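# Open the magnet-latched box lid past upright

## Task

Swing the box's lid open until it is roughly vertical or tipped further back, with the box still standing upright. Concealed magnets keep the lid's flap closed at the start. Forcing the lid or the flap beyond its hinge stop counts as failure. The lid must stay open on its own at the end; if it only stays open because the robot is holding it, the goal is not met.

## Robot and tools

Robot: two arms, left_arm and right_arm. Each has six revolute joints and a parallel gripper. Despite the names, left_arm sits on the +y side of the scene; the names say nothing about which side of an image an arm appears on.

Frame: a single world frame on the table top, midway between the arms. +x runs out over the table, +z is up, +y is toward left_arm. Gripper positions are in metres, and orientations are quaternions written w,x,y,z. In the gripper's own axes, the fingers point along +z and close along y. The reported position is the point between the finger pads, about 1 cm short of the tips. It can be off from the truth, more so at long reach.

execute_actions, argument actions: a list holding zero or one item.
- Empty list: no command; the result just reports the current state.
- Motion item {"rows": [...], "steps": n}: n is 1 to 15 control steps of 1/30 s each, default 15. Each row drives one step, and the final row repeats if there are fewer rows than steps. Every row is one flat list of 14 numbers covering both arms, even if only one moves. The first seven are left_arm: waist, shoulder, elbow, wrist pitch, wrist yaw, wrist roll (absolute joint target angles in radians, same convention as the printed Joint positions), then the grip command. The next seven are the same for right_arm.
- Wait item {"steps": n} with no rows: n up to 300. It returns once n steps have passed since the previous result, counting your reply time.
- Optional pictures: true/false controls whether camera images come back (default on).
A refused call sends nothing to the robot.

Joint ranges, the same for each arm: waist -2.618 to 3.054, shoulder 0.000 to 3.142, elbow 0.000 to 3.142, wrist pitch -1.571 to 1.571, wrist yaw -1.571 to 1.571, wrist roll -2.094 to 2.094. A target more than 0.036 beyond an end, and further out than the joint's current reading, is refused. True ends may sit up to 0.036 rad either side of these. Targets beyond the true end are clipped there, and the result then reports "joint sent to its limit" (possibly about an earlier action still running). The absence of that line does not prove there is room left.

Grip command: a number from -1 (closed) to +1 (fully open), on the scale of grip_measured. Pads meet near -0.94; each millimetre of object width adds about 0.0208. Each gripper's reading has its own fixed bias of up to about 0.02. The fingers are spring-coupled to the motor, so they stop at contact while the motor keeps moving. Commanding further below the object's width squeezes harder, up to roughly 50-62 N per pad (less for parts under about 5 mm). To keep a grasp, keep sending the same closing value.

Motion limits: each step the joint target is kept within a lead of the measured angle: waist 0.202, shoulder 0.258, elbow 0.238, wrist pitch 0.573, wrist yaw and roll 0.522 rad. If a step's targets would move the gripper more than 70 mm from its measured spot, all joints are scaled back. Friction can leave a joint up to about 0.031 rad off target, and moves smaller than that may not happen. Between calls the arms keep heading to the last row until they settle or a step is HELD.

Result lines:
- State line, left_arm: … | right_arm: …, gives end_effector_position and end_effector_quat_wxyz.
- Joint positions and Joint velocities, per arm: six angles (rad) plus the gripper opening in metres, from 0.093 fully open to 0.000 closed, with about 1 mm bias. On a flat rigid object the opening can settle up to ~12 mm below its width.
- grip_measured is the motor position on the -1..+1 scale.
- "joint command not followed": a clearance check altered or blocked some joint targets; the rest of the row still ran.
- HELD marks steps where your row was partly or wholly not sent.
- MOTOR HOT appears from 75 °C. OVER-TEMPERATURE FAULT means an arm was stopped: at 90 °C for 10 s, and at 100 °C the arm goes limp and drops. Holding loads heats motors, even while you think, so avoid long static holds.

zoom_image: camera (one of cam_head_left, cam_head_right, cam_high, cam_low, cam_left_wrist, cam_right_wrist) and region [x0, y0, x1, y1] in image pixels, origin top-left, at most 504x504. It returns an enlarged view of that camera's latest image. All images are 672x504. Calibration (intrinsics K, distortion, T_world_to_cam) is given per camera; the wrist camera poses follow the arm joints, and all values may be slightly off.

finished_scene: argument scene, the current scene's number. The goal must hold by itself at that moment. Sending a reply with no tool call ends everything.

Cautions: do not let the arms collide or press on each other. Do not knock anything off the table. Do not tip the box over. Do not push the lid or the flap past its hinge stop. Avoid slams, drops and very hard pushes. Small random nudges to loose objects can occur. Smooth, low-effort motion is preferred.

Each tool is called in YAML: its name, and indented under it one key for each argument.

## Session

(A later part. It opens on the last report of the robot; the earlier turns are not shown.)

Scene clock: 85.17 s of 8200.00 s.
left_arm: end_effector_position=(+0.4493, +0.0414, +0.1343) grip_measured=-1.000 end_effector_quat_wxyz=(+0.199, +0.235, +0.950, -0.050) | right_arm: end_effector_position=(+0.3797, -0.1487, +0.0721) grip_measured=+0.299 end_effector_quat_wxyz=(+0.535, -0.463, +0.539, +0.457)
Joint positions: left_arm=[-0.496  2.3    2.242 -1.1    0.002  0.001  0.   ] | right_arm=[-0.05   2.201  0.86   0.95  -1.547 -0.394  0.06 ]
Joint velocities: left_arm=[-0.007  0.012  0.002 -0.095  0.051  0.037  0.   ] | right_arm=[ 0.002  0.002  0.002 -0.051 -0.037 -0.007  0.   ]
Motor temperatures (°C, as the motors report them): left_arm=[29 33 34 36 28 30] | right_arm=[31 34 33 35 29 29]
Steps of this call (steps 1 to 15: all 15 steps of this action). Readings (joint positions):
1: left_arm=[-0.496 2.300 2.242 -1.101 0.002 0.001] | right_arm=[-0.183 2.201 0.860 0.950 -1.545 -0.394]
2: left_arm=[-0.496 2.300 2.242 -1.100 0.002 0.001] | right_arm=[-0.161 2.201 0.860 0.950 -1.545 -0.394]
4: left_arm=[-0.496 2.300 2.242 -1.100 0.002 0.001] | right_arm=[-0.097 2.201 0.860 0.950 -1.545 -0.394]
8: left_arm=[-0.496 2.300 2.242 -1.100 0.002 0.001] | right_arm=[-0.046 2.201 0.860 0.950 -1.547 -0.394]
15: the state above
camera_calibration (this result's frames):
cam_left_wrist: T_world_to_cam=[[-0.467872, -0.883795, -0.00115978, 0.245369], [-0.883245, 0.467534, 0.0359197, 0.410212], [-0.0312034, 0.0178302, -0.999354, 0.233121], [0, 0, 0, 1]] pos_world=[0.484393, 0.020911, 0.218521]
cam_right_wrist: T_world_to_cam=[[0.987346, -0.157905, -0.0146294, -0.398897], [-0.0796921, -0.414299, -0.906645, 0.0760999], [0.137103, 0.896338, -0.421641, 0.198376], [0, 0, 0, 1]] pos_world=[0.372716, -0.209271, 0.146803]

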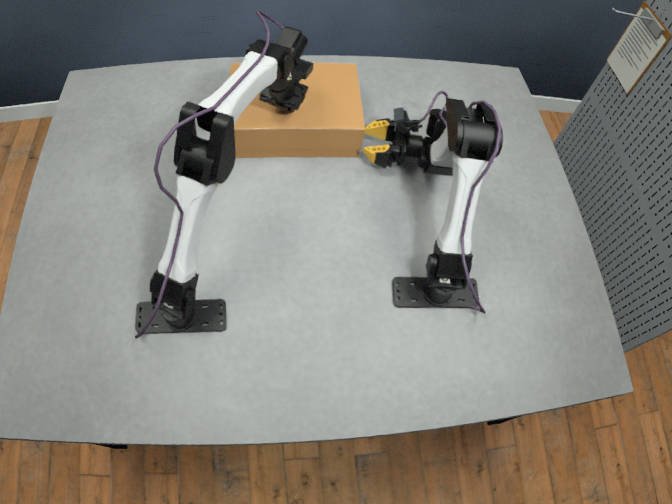

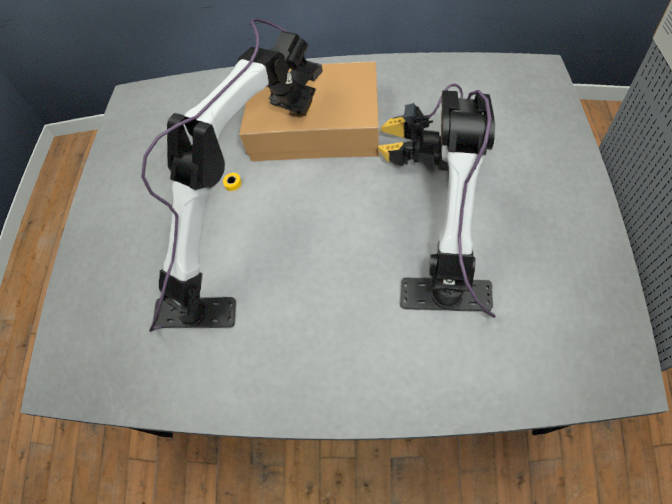

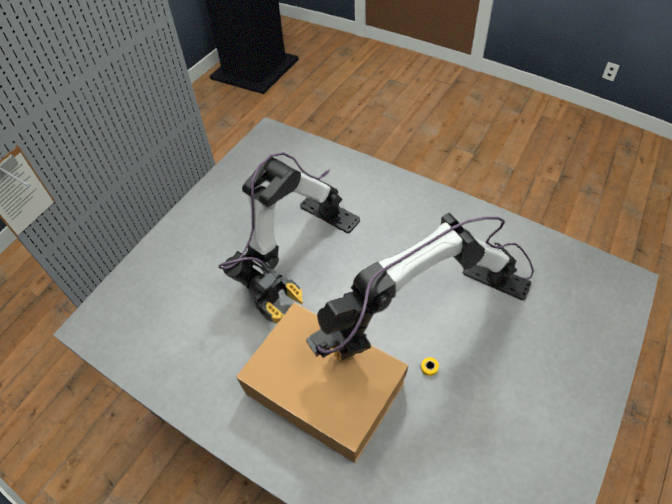

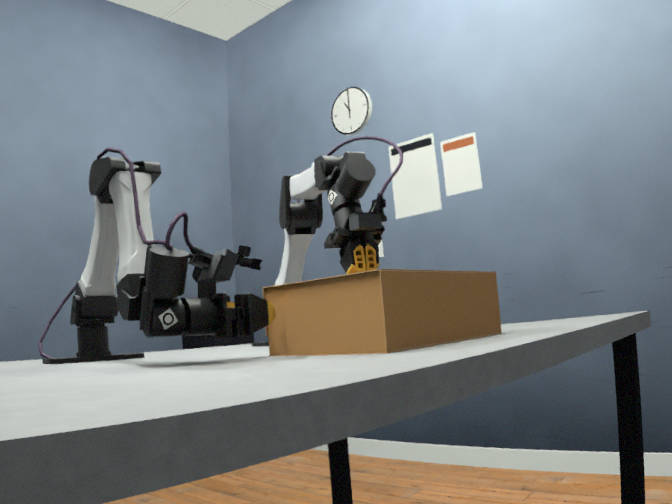

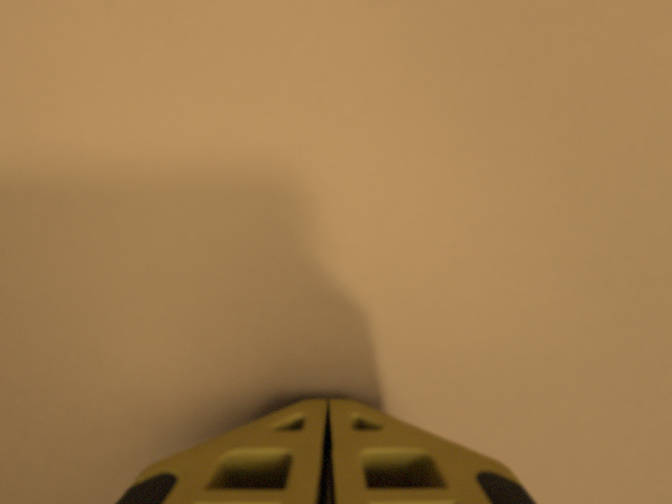

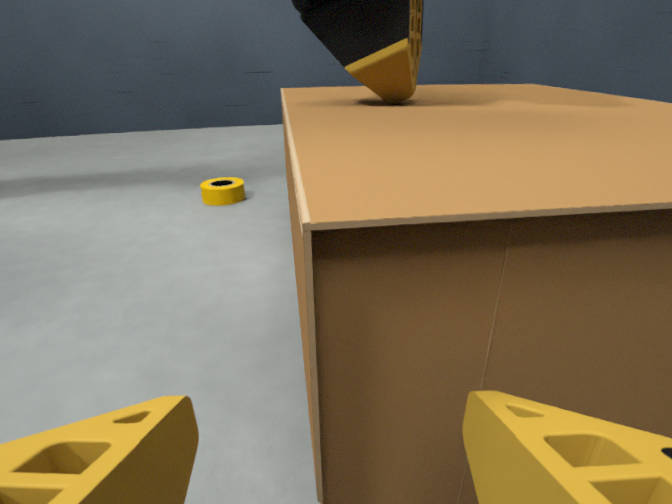

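execute_actions:
  actions:
    - {"rows":[[-0.49,2.4,2.21,-1.13,0,0,-1,-0.01,2.2,0.85,0.95,-1.55,-0.4,0.3]]}
  pictures: false

execute_actions:
  actions:
    - {"rows":[[-0.49,2.4,2.21,-1.13,0,0,-1,-0.01,2.13,0.64,1.09,-1.55,-0.4,-0.3]]}
  pictures: false

execute_actions:
  actions:
    - {"rows":[[-0.49,2.4,2.21,-1.13,0,0,-1,0.08,2.13,0.64,1.09,-1.55,0.15,-0.3]]}

Scene clock: 88.77 s of 8200.00 s.
left_arm: end_effector_position=(+0.4498, +0.0422, +0.1329) grip_measured=-1.000 end_effector_quat_wxyz=(+0.198, +0.234, +0.951, -0.048) | right_arm: end_effector_position=(+0.3765, -0.1384, +0.0721) grip_measured=+0.299 end_effector_quat_wxyz=(+0.529, -0.470, +0.533, +0.464)
Joint positions: left_arm=[-0.495  2.302  2.242 -1.1   -0.001  0.001  0.   ] | right_arm=[-0.023  2.201  0.86   0.95  -1.546 -0.394  0.06 ]
Joint velocities: left_arm=[ 0.002  0.002 -0.017  0.007  0.037 -0.095  0.   ] | right_arm=[-0.002  0.022 -0.007  0.007 -0.037  0.037 -0.001]
Motor temperatures (°C, as the motors report them): left_arm=[29 33 34 35 28 30] | right_arm=[31 35 33 35 29 29]
Steps of this call (steps 1 to 15: the robot went on to your last target; steps 16 to 93: nothing new was sent; steps 94 to 108: all 15 steps of this action). Readings (joint positions):
94: left_arm=[-0.496 2.302 2.242 -1.100 0.002 0.001] | right_arm=[-0.048 2.201 0.860 0.950 -1.547 -0.394]
95: left_arm=[-0.496 2.302 2.242 -1.100 0.002 0.001] | right_arm=[-0.043 2.201 0.860 0.950 -1.547 -0.394]
97: left_arm=[-0.496 2.302 2.242 -1.100 0.002 0.001] | right_arm=[-0.028 2.201 0.860 0.950 -1.547 -0.394]
101: left_arm=[-0.495 2.302 2.242 -1.100 -0.001 0.001] | right_arm=[-0.023 2.201 0.860 0.950 -1.546 -0.394]
108: the state above

Scene clock: 89.27 s of 8200.00 s.
left_arm: end_effector_position=(+0.4505, +0.0429, +0.1330) grip_measured=-1.000 end_effector_quat_wxyz=(+0.199, +0.234, +0.951, -0.047) | right_arm: end_effector_position=(+0.3299, -0.1323, +0.0647) grip_measured=-0.298 end_effector_quat_wxyz=(+0.524, -0.466, +0.538, +0.469)
Joint positions: left_arm=[-0.494  2.302  2.242 -1.099 -0.004  0.001  0.   ] | right_arm=[-0.019  2.144  0.657  1.075 -1.541 -0.395  0.031]
Joint velocities: left_arm=[-0.022  0.012 -0.007 -0.022 -0.022  0.022  0.   ] | right_arm=[ 0.002  0.012 -0.012  0.066 -0.066  0.007  0.001]
Motor temperatures (°C, as the motors report them): left_arm=[29 33 34 35 28 30] | right_arm=[31 35 33 35 29 29]
Steps of this call (steps 1 to 15: all 15 steps of this action). Readings (joint positions):
1: left_arm=[-0.495 2.302 2.242 -1.100 -0.001 0.001] | right_arm=[-0.023 2.192 0.830 0.975 -1.534 -0.394]
2: left_arm=[-0.495 2.302 2.242 -1.100 -0.003 0.001] | right_arm=[-0.023 2.168 0.770 1.003 -1.529 -0.394]
4: left_arm=[-0.494 2.302 2.242 -1.099 -0.004 0.001] | right_arm=[-0.021 2.144 0.685 1.033 -1.538 -0.395]
8: left_arm=[-0.494 2.302 2.242 -1.099 -0.004 0.001] | right_arm=[-0.019 2.144 0.657 1.056 -1.541 -0.395]
15: the state above

Scene clock: 89.77 s of 8200.00 s.
left_arm: end_effector_position=(+0.4505, +0.0429, +0.1330) grip_measured=-1.000 end_effector_quat_wxyz=(+0.199, +0.234, +0.951, -0.047) | right_arm: end_effector_position=(+0.3149, -0.1003, +0.0653) grip_measured=-0.298 end_effector_quat_wxyz=(+0.358, -0.346, +0.621, +0.605)
Joint positions: left_arm=[-0.494  2.302  2.242 -1.099 -0.004  0.001  0.   ] | right_arm=[ 0.08   2.144  0.657  1.083 -1.543  0.124  0.031]
Joint velocities: left_arm=[-0.017 -0.012 -0.012 -0.037 -0.007  0.007  0.   ] | right_arm=[-0.012 -0.007 -0.002  0.081 -0.007  0.125 -0.001]
Motor temperatures (°C, as the motors report them): left_arm=[29 33 34 35 28 30] | right_arm=[31 35 33 35 29 29]
Steps of this call (steps 1 to 15: all 15 steps of this action). Readings (joint positions):
1: left_arm=[-0.494 2.302 2.242 -1.099 -0.004 0.001] | right_arm=[-0.010 2.144 0.657 1.078 -1.541 -0.315]
2: left_arm=[-0.494 2.302 2.242 -1.099 -0.004 0.001] | right_arm=[0.009 2.144 0.657 1.080 -1.541 -0.223]
4: left_arm=[-0.494 2.302 2.242 -1.099 -0.004 0.001] | right_arm=[0.054 2.144 0.657 1.081 -1.541 -0.090]
8: left_arm=[-0.494 2.302 2.242 -1.099 -0.004 0.001] | right_arm=[0.080 2.144 0.657 1.081 -1.542 0.049]
15: the state above
camera_calibration (this result's frames):
cam_left_wrist: T_world_to_cam=[[-0.464352, -0.885625, -0.00674732, 0.246459], [-0.885141, 0.463813, 0.037458, 0.411366], [-0.0300442, 0.023366, -0.999275, 0.23108], [0, 0, 0, 1]] pos_world=[0.485503, 0.0220735, 0.217167]
cam_right_wrist: T_world_to_cam=[[0.854582, -0.0335814, -0.51823, -0.240168], [-0.484853, -0.409069, -0.773034, 0.204222], [-0.186032, 0.911885, -0.365865, 0.260677], [0, 0, 0, 1]] pos_world=[0.352755, -0.162232, 0.128781]

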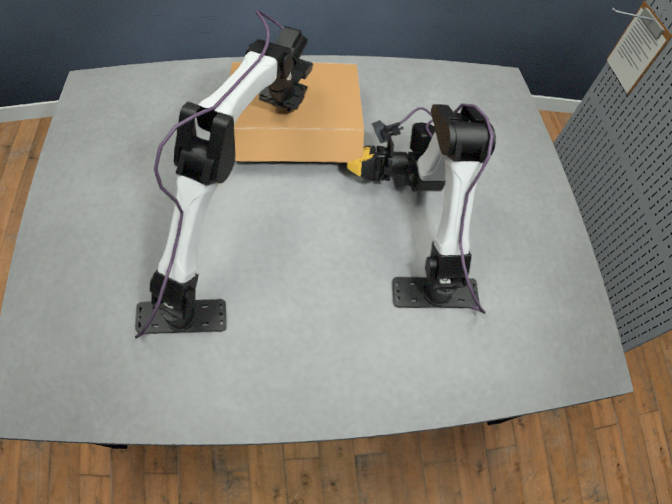

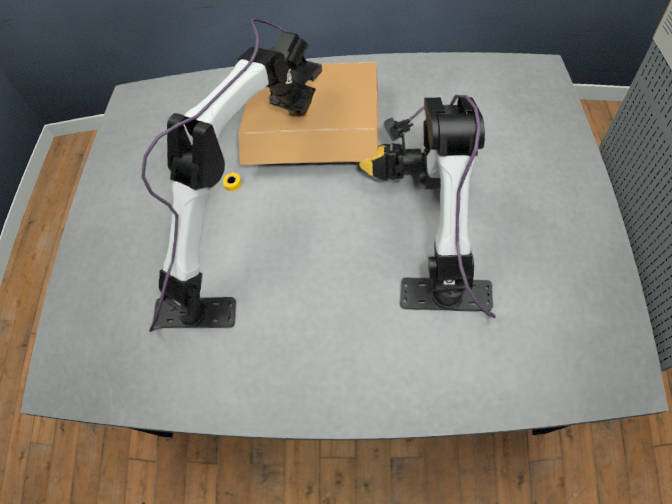

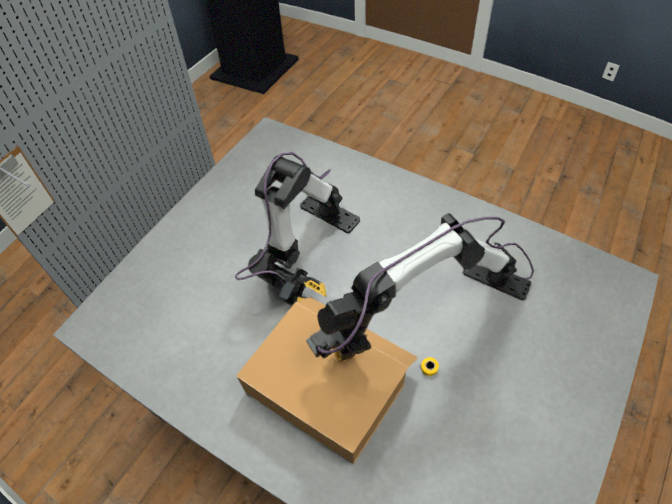

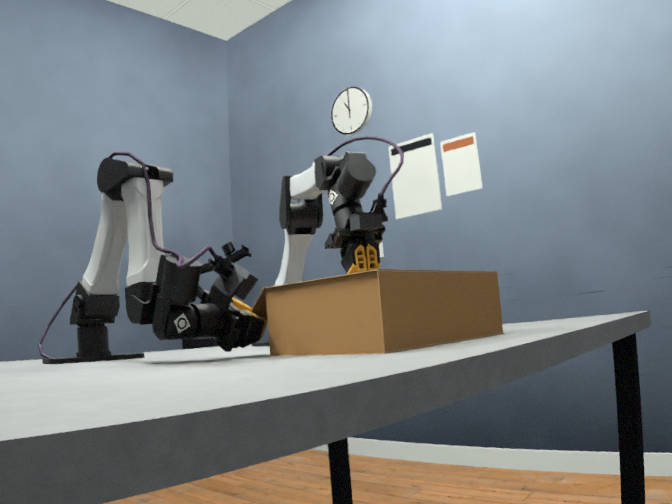

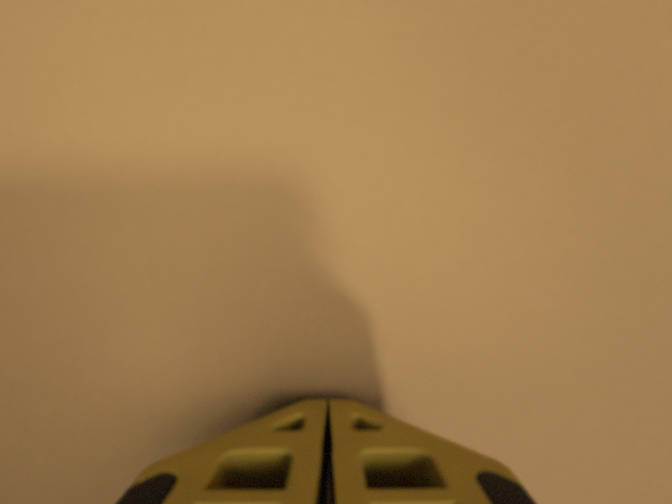

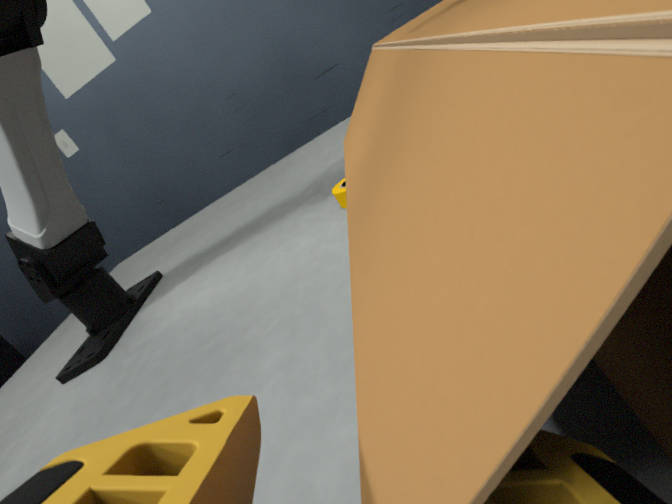

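execute_actions:
  actions:
    - {"rows":[[-0.2,1.2,1.2,-0.5,0,0,-1,0.08,2.13,0.64,1.09,-1.55,0.15,-1]]}
  pictures: false

execute_actions:
  actions:
    - {"rows":[[-0.2,1.2,1.2,-0.5,0,0,-1,0.08,2.03,0.35,1.28,-1.55,0.15,-1]]}
  pictures: false

execute_actions:
  actions:
    - {"rows":[[-0.2,1.2,1.2,-0.5,0,0,-1,0.08,1.96,0.07,1.5,-1.55,0.15,-1]]}
  pictures: false

execute_actions:
  actions:
    - {"rows":[[-0.2,1.2,1.2,-0.5,0,0,-1,0.08,1.25,0.12,0.73,-1.55,0.4,-1]]}
  pictures: false

execute_actions:
  actions:
    - {"rows":[[-0.2,1.2,1.2,-0.5,0,0,-1,0.08,1.02,0.34,0.28,-1.55,0.65,-1]]}
  pictures: false

execute_actions:
  actions:
    - {"rows":[[-0.2,0.7,0.4,-0.3,0,0,-1,0.08,1.23,0.9,-0.07,-1.55,1.15,-1]]}

Scene clock: 95.00 s of 8200.00 s.
left_arm: end_effector_position=(+0.3881, +0.2229, +0.2956) grip_measured=-1.000 end_effector_quat_wxyz=(+0.481, +0.073, +0.873, -0.037) | right_arm: end_effector_position=(+0.3162, -0.1008, +0.0651) grip_measured=-0.997 end_effector_quat_wxyz=(+0.353, -0.337, +0.627, +0.607)
Joint positions: left_arm=[-0.183  1.388  1.355 -0.531 -0.009  0.001  0.   ] | right_arm=[ 0.078  2.144  0.657  1.086 -1.537  0.15   0.   ]
Joint velocities: left_arm=[-0.198 -2.786 -2.181  0.315 -0.066  0.022  0.   ] | right_arm=[-0.002  0.022  0.012 -0.051 -0.081 -0.007  0.   ]
Motor temperatures (°C, as the motors report them): left_arm=[29 34 34 35 28 30] | right_arm=[31 36 33 36 29 29]
Steps of this call (steps 1 to 30: the robot went on to your last target; steps 31 to 142: nothing new was sent; steps 143 to 157: all 15 steps of this action). Readings (joint positions):
143: left_arm=[-0.487 2.281 2.218 -1.062 -0.000 0.001] | right_arm=[0.080 2.144 0.657 1.084 -1.543 0.143]
144: left_arm=[-0.475 2.252 2.173 -1.010 0.003 0.001] | right_arm=[0.080 2.144 0.657 1.084 -1.543 0.143]
146: left_arm=[-0.428 2.183 2.090 -0.917 0.006 0.001] | right_arm=[0.080 2.144 0.657 1.082 -1.532 0.152]
150: left_arm=[-0.289 1.998 1.903 -0.742 0.006 0.001] | right_arm=[0.078 2.144 0.657 1.086 -1.535 0.151]
157: the state above

Scene clock: 95.50 s of 8200.00 s.
left_arm: end_effector_position=(+0.3437, +0.2262, +0.3211) grip_measured=-1.000 end_effector_quat_wxyz=(+0.528, +0.075, +0.845, -0.044) | right_arm: end_effector_position=(+0.2444, -0.1009, +0.0642) grip_measured=-0.997 end_effector_quat_wxyz=(+0.342, -0.324, +0.635, +0.613)
Joint positions: left_arm=[-0.193  1.179  1.22  -0.495 -0.007  0.001  0.   ] | right_arm=[ 0.077  2.046  0.36   1.252 -1.534  0.157  0.   ]
Joint velocities: left_arm=[ 0.022 -0.012 -0.007 -0.022  0.007 -0.022  0.   ] | right_arm=[-0.002 -0.007  0.002  0.022 -0.051 -0.007  0.   ]
Motor temperatures (°C, as the motors report them): left_arm=[29 34 34 35 28 30] | right_arm=[31 36 32 36 29 29]
Steps of this call (steps 1 to 15: all 15 steps of this action). Readings (joint positions):
1: left_arm=[-0.189 1.300 1.296 -0.529 -0.008 0.001] | right_arm=[0.078 2.130 0.624 1.113 -1.522 0.153]
2: left_arm=[-0.192 1.234 1.261 -0.530 -0.008 0.001] | right_arm=[0.078 2.098 0.555 1.144 -1.514 0.158]
4: left_arm=[-0.193 1.176 1.247 -0.519 -0.007 0.001] | right_arm=[0.077 2.051 0.422 1.193 -1.514 0.157]
8: left_arm=[-0.193 1.174 1.232 -0.495 -0.007 0.001] | right_arm=[0.077 2.046 0.360 1.221 -1.519 0.157]
15: the state above

Scene clock: 96.00 s of 8200.00 s.
left_arm: end_effector_position=(+0.3437, +0.2262, +0.3211) grip_measured=-1.000 end_effector_quat_wxyz=(+0.528, +0.075, +0.845, -0.044) | right_arm: end_effector_position=(+0.1749, -0.1007, +0.0707) grip_measured=-0.997 end_effector_quat_wxyz=(+0.342, -0.323, +0.635, +0.612)
Joint positions: left_arm=[-0.193  1.179  1.22  -0.495 -0.007  0.001  0.   ] | right_arm=[ 0.077  1.981  0.079  1.47  -1.532  0.159  0.   ]
Joint velocities: left_arm=[-0.002 -0.012 -0.007  0.022 -0.022  0.051  0.   ] | right_arm=[-0.032 -0.007 -0.012  0.066  0.022 -0.051  0.   ]
Motor temperatures (°C, as the motors report them): left_arm=[29 34 34 35 28 30] | right_arm=[31 36 32 36 29 29]
Steps of this call (steps 1 to 15: all 15 steps of this action). Readings (joint positions):
1: left_arm=[-0.193 1.179 1.220 -0.495 -0.007 0.001] | right_arm=[0.077 2.038 0.329 1.287 -1.520 0.159]
2: left_arm=[-0.193 1.179 1.220 -0.495 -0.007 0.001] | right_arm=[0.077 2.014 0.263 1.329 -1.511 0.163]
4: left_arm=[-0.193 1.179 1.220 -0.495 -0.007 0.001] | right_arm=[0.077 1.984 0.133 1.387 -1.512 0.160]
8: left_arm=[-0.193 1.179 1.220 -0.495 -0.007 0.001] | right_arm=[0.077 1.981 0.079 1.433 -1.516 0.160]
15: the state above

Scene clock: 96.50 s of 8200.00 s.
left_arm: end_effector_position=(+0.3437, +0.2262, +0.3211) grip_measured=-1.000 end_effector_quat_wxyz=(+0.528, +0.075, +0.845, -0.044) | right_arm: end_effector_position=(+0.1665, -0.1006, +0.1365) grip_measured=-0.997 end_effector_quat_wxyz=(+0.288, -0.272, +0.657, +0.642)
Joint positions: left_arm=[-0.193  1.179  1.22  -0.495 -0.007  0.001  0.   ] | right_arm=[ 0.077  1.261  0.107  0.781 -1.543  0.383  0.   ]
Joint velocities: left_arm=[-0.002  0.007 -0.027 -0.051  0.022  0.081  0.   ] | right_arm=[-0.012  0.007  0.007 -0.198 -0.022  0.022  0.   ]
Motor temperatures (°C, as the motors report them): left_arm=[29 34 34 35 28 30] | right_arm=[30 36 32 36 29 29]
Steps of this call (steps 1 to 15: all 15 steps of this action). Readings (joint positions):
1: left_arm=[-0.193 1.179 1.220 -0.495 -0.007 0.001] | right_arm=[0.077 1.941 0.083 1.383 -1.534 0.192]
2: left_arm=[-0.193 1.179 1.220 -0.495 -0.007 0.001] | right_arm=[0.077 1.859 0.085 1.262 -1.539 0.231]
4: left_arm=[-0.193 1.179 1.220 -0.495 -0.007 0.001] | right_arm=[0.077 1.681 0.094 1.068 -1.542 0.293]
8: left_arm=[-0.193 1.179 1.220 -0.495 -0.007 0.001] | right_arm=[0.077 1.339 0.102 0.870 -1.533 0.362]
15: the state above

Scene clock: 97.00 s of 8200.00 s.
left_arm: end_effector_position=(+0.3437, +0.2262, +0.3211) grip_measured=-1.000 end_effector_quat_wxyz=(+0.528, +0.075, +0.845, -0.044) | right_arm: end_effector_position=(+0.1831, -0.1006, +0.2043) grip_measured=-0.997 end_effector_quat_wxyz=(+0.211, -0.197, +0.682, +0.672)
Joint positions: left_arm=[-0.193  1.179  1.22  -0.495 -0.007  0.001  0.   ] | right_arm=[ 0.077  1.025  0.344  0.324 -1.55   0.628  0.   ]
Joint velocities: left_arm=[ 0.002 -0.002 -0.017  0.022  0.066  0.037  0.   ] | right_arm=[-0.002  0.017  0.017 -0.095 -0.037  0.051  0.   ]
Motor temperatures (°C, as the motors report them): left_arm=[29 34 34 35 28 30] | right_arm=[30 36 33 36 29 29]
Steps of this call (steps 1 to 15: all 15 steps of this action). Readings (joint positions):
1: left_arm=[-0.193 1.179 1.220 -0.495 -0.007 0.001] | right_arm=[0.077 1.227 0.139 0.681 -1.548 0.420]
2: left_arm=[-0.193 1.179 1.220 -0.495 -0.007 0.001] | right_arm=[0.077 1.167 0.191 0.576 -1.551 0.466]
4: left_arm=[-0.193 1.179 1.220 -0.495 -0.007 0.001] | right_arm=[0.077 1.074 0.294 0.475 -1.541 0.541]
8: left_arm=[-0.193 1.179 1.220 -0.495 -0.007 0.001] | right_arm=[0.077 1.025 0.344 0.400 -1.532 0.600]
15: the state above

Scene clock: 97.50 s of 8200.00 s.
left_arm: end_effector_position=(+0.2316, +0.2467, +0.1276) grip_measured=-1.000 end_effector_quat_wxyz=(+0.456, +0.079, +0.885, -0.038) | right_arm: end_effector_position=(+0.2552, -0.1007, +0.3111) grip_measured=-0.997 end_effector_quat_wxyz=(+0.040, -0.027, +0.709, +0.704)
Joint positions: left_arm=[-0.193  0.689  0.398 -0.328 -0.007  0.001  0.   ] | right_arm=[ 0.078  1.234  0.896 -0.019 -1.554  1.119  0.   ]
Joint velocities: left_arm=[-0.002  0.017 -0.09  -0.051 -0.081 -0.007  0.   ] | right_arm=[ 0.002  0.012 -0.002 -0.125 -0.066  0.037  0.   ]
Motor temperatures (°C, as the motors report them): left_arm=[29 34 34 35 28 30] | right_arm=[30 36 33 36 29 29]
Steps of this call (steps 1 to 15: all 15 steps of this action). Readings (joint positions):
1: left_arm=[-0.193 1.147 1.174 -0.441 -0.007 0.001] | right_arm=[0.077 1.048 0.381 0.258 -1.565 0.703]
2: left_arm=[-0.193 1.077 1.091 -0.397 -0.007 0.001] | right_arm=[0.078 1.103 0.453 0.190 -1.573 0.784]
4: left_arm=[-0.193 0.896 0.925 -0.362 -0.007 0.001] | right_arm=[0.078 1.193 0.618 0.094 -1.566 0.915]
8: left_arm=[-0.193 0.684 0.660 -0.306 -0.007 0.001] | right_arm=[0.078 1.240 0.860 0.000 -1.538 1.065]
15: the state above
camera_calibration (this result's frames):
cam_left_wrist: T_world_to_cam=[[-0.174576, -0.984607, -0.00846599, 0.282796], [-0.862468, 0.157057, -0.481126, 0.259953], [0.47505, -0.0766913, -0.876611, 0.106444], [0, 0, 0, 1]] pos_world=[0.223004, 0.245779, 0.220774]
cam_right_wrist: T_world_to_cam=[[0.0771601, -0.012582, -0.996939, 0.287691], [-0.91568, -0.396474, -0.0658672, 0.256283], [-0.394431, 0.91796, -0.042113, 0.293015], [0, 0, 0, 1]] pos_world=[0.328049, -0.163747, 0.316031]

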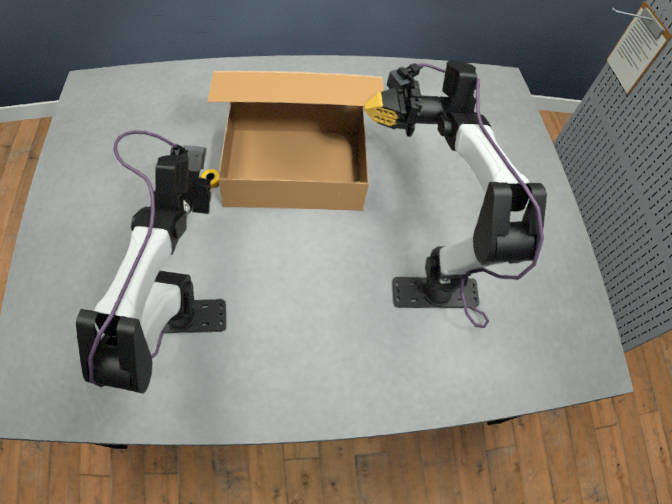

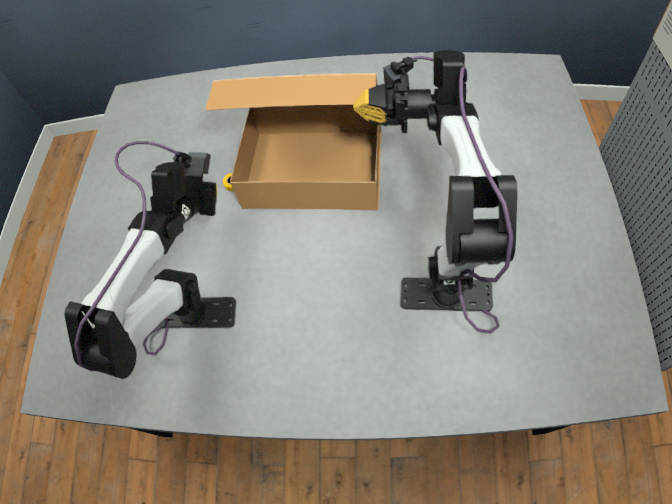

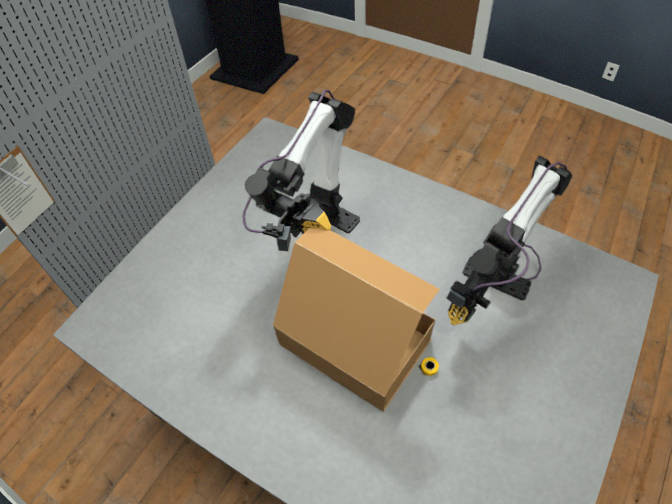

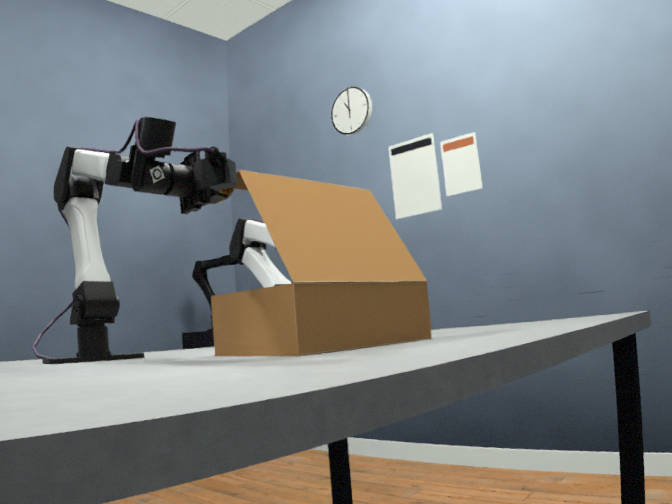

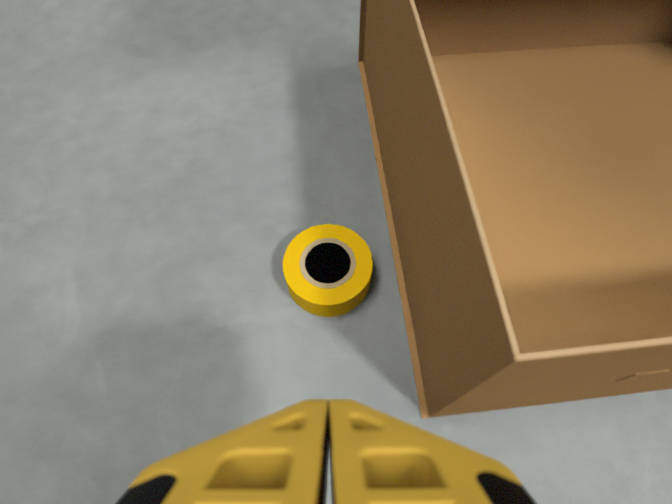

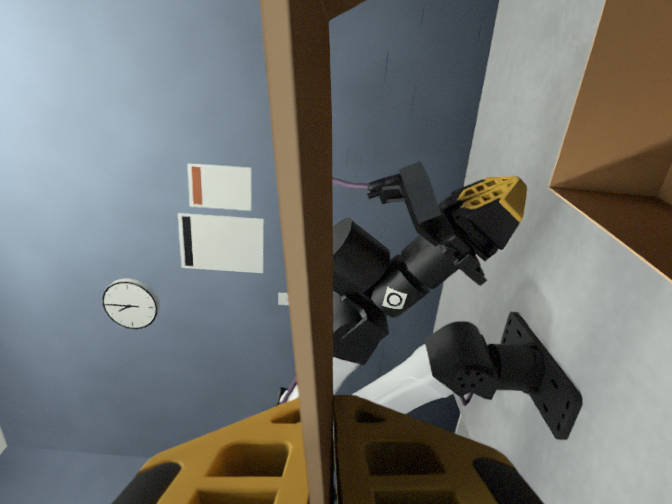

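execute_actions:
  actions:
    - {"rows":[[-0.72,0.7,0.4,0.1,0,0,-1,0.08,1.23,0.9,-0.07,-1.55,1.15,-1]]}
  pictures: false

execute_actions:
  actions:
    - {"rows":[[-0.72,1.46,0.87,0.1,0,0,-1,0.08,1.23,0.9,-0.07,-1.55,1.15,-1]]}
  pictures: false

execute_actions:
  actions:
    - {"rows":[[-0.72,1.46,0.87,-0.33,0,0,-1,0.08,1.23,0.9,-0.07,-1.55,1.15,-1]]}
  pictures: false

execute_actions:
  actions:
    - {"rows":[[-0.72,1.46,0.87,-0.33,0,0,-1,0.08,1.5,1.27,-0.2,-1.55,1.45,-1]]}
  pictures: false

execute_actions:
  actions:
    - {"rows":[[-0.72,1.46,0.87,-0.33,0,0,-1,0.08,1.8,1.67,-0.3,-1.55,1.75,-1]]}

Scene clock: 104.47 s of 8200.00 s.
left_arm: end_effector_position=(+0.2033, +0.0957, +0.2187) grip_measured=-1.000 end_effector_quat_wxyz=(+0.593, +0.267, +0.728, -0.218) | right_arm: end_effector_position=(+0.2541, -0.1007, +0.3109) grip_measured=-0.997 end_effector_quat_wxyz=(+0.032, -0.023, +0.708, +0.705)
Joint positions: left_arm=[-0.714  0.689  0.395  0.09   0.003  0.     0.   ] | right_arm=[ 0.078  1.234  0.896 -0.027 -1.56   1.128  0.   ]
Joint velocities: left_arm=[-0.032  0.002  0.002  0.11  -0.022  0.007  0.   ] | right_arm=[-0.012  0.022  0.002 -0.081  0.007 -0.051  0.   ]
Motor temperatures (°C, as the motors report them): left_arm=[29 33 35 36 28 30] | right_arm=[30 35 34 35 29 29]
Steps of this call (steps 1 to 30: the robot went on to your last target; steps 31 to 194: nothing new was sent; steps 195 to 209: all 15 steps of this action). Readings (joint positions):
195: left_arm=[-0.223 0.689 0.393 -0.263 -0.019 0.000] | right_arm=[0.078 1.234 0.896 -0.027 -1.560 1.128]
196: left_arm=[-0.288 0.689 0.392 -0.207 -0.020 0.000] | right_arm=[0.078 1.234 0.896 -0.027 -1.560 1.128]
198: left_arm=[-0.434 0.689 0.393 -0.088 -0.017 0.000] | right_arm=[0.078 1.234 0.896 -0.027 -1.560 1.128]
202: left_arm=[-0.688 0.689 0.395 0.036 0.000 0.000] | right_arm=[0.078 1.234 0.896 -0.027 -1.560 1.128]
209: the state above

Scene clock: 104.97 s of 8200.00 s.
left_arm: end_effector_position=(+0.3158, +0.0027, +0.2329) grip_measured=-1.000 end_effector_quat_wxyz=(+0.555, +0.276, +0.759, -0.200) | right_arm: end_effector_position=(+0.2616, -0.1019, +0.2992) grip_measured=-0.997 end_effector_quat_wxyz=(+0.018, +0.025, +0.716, +0.698)
Joint positions: left_arm=[-0.714  1.409  0.898  0.202 -0.006 -0.     0.   ] | right_arm=[ 0.074  1.242  0.889 -0.086 -1.511  1.142  0.   ]
Joint velocities: left_arm=[-0.012  0.061 -0.027 -0.007  0.066 -0.051  0.   ] | right_arm=[-0.012 -0.012 -0.012  0.051  0.095 -0.037  0.   ]
Motor temperatures (°C, as the motors report them): left_arm=[29 33 35 37 28 30] | right_arm=[30 35 34 35 29 29]
Steps of this call (steps 1 to 15: all 15 steps of this action). Readings (joint positions):
1: left_arm=[-0.714 0.725 0.430 0.072 0.003 0.000] | right_arm=[0.078 1.234 0.896 -0.027 -1.560 1.128]
2: left_arm=[-0.714 0.811 0.503 0.064 0.003 0.000] | right_arm=[0.078 1.234 0.896 -0.027 -1.560 1.128]
4: left_arm=[-0.714 0.994 0.677 0.073 0.003 0.000] | right_arm=[0.078 1.234 0.896 -0.027 -1.560 1.128]
8: left_arm=[-0.714 1.293 0.887 0.147 0.003 -0.001] | right_arm=[0.077 1.234 0.898 -0.026 -1.554 1.130]
15: the state above

Scene clock: 105.47 s of 8200.00 s.
left_arm: end_effector_position=(+0.3059, +0.0087, +0.2082) grip_measured=-1.000 end_effector_quat_wxyz=(+0.492, +0.288, +0.800, -0.186) | right_arm: end_effector_position=(+0.2638, -0.1020, +0.2916) grip_measured=-0.997 end_effector_quat_wxyz=(+0.004, +0.059, +0.720, +0.691)
Joint positions: left_arm=[-0.714  1.409  0.939  0.008  0.004 -0.014  0.   ] | right_arm=[ 0.076  1.242  0.889 -0.151 -1.477  1.145  0.   ]
Joint velocities: left_arm=[-0.002  0.002  0.042 -0.095  0.066 -0.051  0.   ] | right_arm=[ 0.022  0.007  0.012 -0.066  0.037 -0.007  0.   ]
Motor temperatures (°C, as the motors report them): left_arm=[29 33 35 36 28 30] | right_arm=[30 35 34 35 30 29]
Steps of this call (steps 1 to 15: all 15 steps of this action). Readings (joint positions):
1: left_arm=[-0.714 1.409 0.901 0.179 -0.007 -0.001] | right_arm=[0.074 1.242 0.889 -0.088 -1.506 1.143]
2: left_arm=[-0.714 1.409 0.907 0.150 -0.007 -0.001] | right_arm=[0.074 1.242 0.889 -0.097 -1.501 1.143]
4: left_arm=[-0.714 1.409 0.919 0.108 -0.007 -0.001] | right_arm=[0.074 1.242 0.889 -0.111 -1.492 1.143]
8: left_arm=[-0.714 1.409 0.931 0.047 -0.006 -0.001] | right_arm=[0.074 1.242 0.889 -0.131 -1.482 1.144]
15: the state above

Scene clock: 105.97 s of 8200.00 s.
left_arm: end_effector_position=(+0.2649, +0.0456, +0.1124) grip_measured=-1.000 end_effector_quat_wxyz=(+0.328, +0.317, +0.882, -0.121) | right_arm: end_effector_position=(+0.3315, -0.1009, +0.3317) grip_measured=-0.997 end_effector_quat_wxyz=(-0.104, +0.143, +0.702, +0.690)
Joint positions: left_arm=[-0.712  1.444  0.882 -0.293 -0.    -0.009  0.   ] | right_arm=[ 0.079  1.518  1.251 -0.214 -1.514  1.441  0.   ]
Joint velocities: left_arm=[-0.007 -0.002 -0.007 -0.081  0.007  0.007  0.   ] | right_arm=[-0.002  0.012 -0.007 -0.095 -0.066  0.11   0.   ]
Motor temperatures (°C, as the motors report them): left_arm=[29 33 35 36 28 30] | right_arm=[30 35 34 35 30 29]
Steps of this call (steps 1 to 15: all 15 steps of this action). Readings (joint positions):
1: left_arm=[-0.714 1.409 0.939 0.007 0.004 -0.018] | right_arm=[0.076 1.274 0.922 -0.189 -1.490 1.189]
2: left_arm=[-0.711 1.409 0.944 0.009 0.001 -0.025] | right_arm=[0.078 1.339 0.989 -0.216 -1.519 1.236]
4: left_arm=[-0.710 1.409 0.945 -0.021 -0.000 -0.023] | right_arm=[0.080 1.466 1.132 -0.228 -1.516 1.317]
8: left_arm=[-0.712 1.420 0.910 -0.161 -0.000 -0.015] | right_arm=[0.079 1.525 1.237 -0.216 -1.497 1.399]
15: the state above

Scene clock: 106.47 s of 8200.00 s.
left_arm: end_effector_position=(+0.2627, +0.0474, +0.1099) grip_measured=-1.000 end_effector_quat_wxyz=(+0.322, +0.318, +0.884, -0.118) | right_arm: end_effector_position=(+0.3998, -0.1008, +0.3640) grip_measured=-0.997 end_effector_quat_wxyz=(-0.192, +0.214, +0.678, +0.676)
Joint positions: left_arm=[-0.712  1.444  0.882 -0.309 -0.    -0.008  0.   ] | right_arm=[ 0.079  1.791  1.65  -0.28  -1.541  1.733  0.   ]
Joint velocities: left_arm=[-0.002  0.007  0.002 -0.037  0.007  0.051  0.   ] | right_arm=[-0.007 -0.017  0.002 -0.037  0.022  0.095  0.   ]
Motor temperatures (°C, as the motors report them): left_arm=[29 33 35 36 28 30] | right_arm=[30 35 34 35 30 29]
Steps of this call (steps 1 to 15: all 15 steps of this action). Readings (joint positions):
1: left_arm=[-0.712 1.444 0.882 -0.296 -0.000 -0.009] | right_arm=[0.079 1.548 1.294 -0.248 -1.529 1.490]
2: left_arm=[-0.712 1.444 0.882 -0.299 -0.000 -0.008] | right_arm=[0.079 1.610 1.382 -0.261 -1.545 1.542]
4: left_arm=[-0.712 1.444 0.882 -0.303 -0.000 -0.008] | right_arm=[0.079 1.731 1.552 -0.260 -1.556 1.612]
8: left_arm=[-0.712 1.444 0.882 -0.307 -0.000 -0.008] | right_arm=[0.079 1.791 1.642 -0.268 -1.543 1.689]
15: the state above
camera_calibration (this result's frames):
cam_left_wrist: T_world_to_cam=[[-0.639527, -0.768767, 0.00142822, 0.20266], [-0.745063, 0.619348, -0.247564, 0.231089], [0.189435, -0.159388, -0.96887, 0.149954], [0, 0, 0, 1]] pos_world=[0.273376, 0.0365749, 0.202206]
cam_right_wrist: T_world_to_cam=[[-0.56446, 0.00109703, -0.82546, 0.524748], [-0.761968, -0.385294, 0.520531, 0.118404], [-0.317474, 0.922793, 0.218319, 0.227259], [0, 0, 0, 1]] pos_world=[0.458568, -0.164668, 0.32191]

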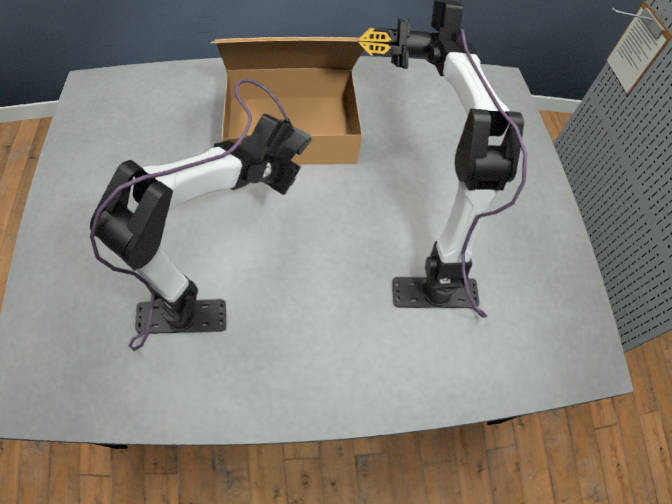

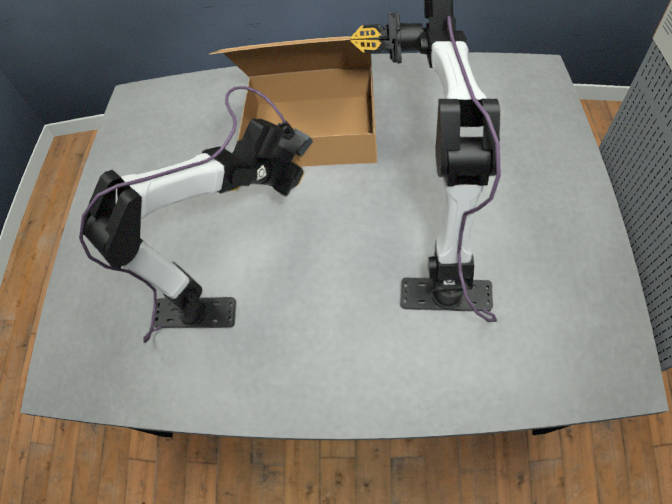

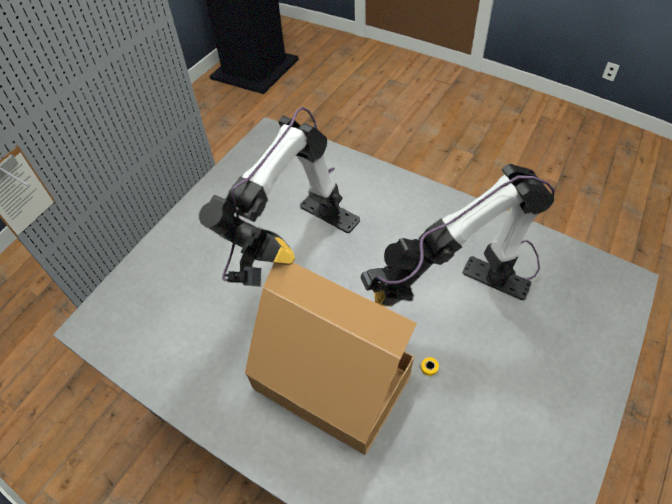

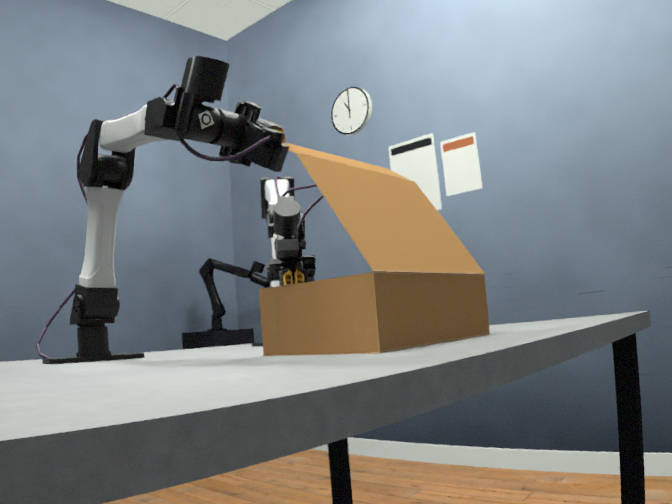

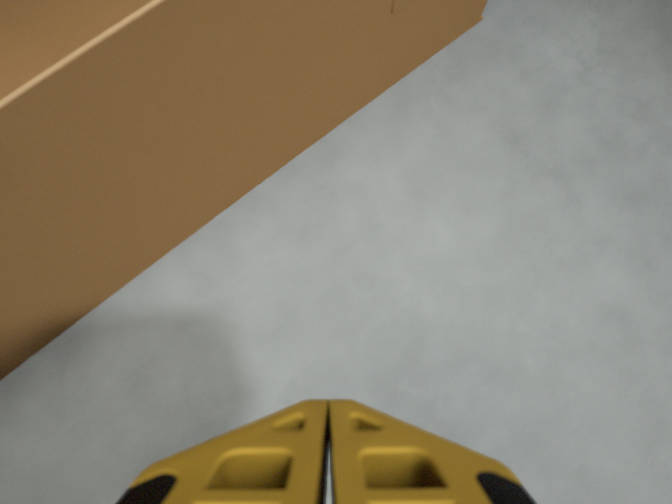

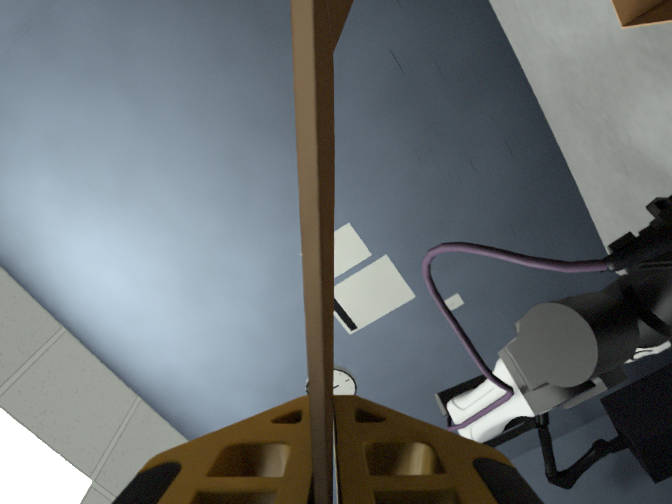

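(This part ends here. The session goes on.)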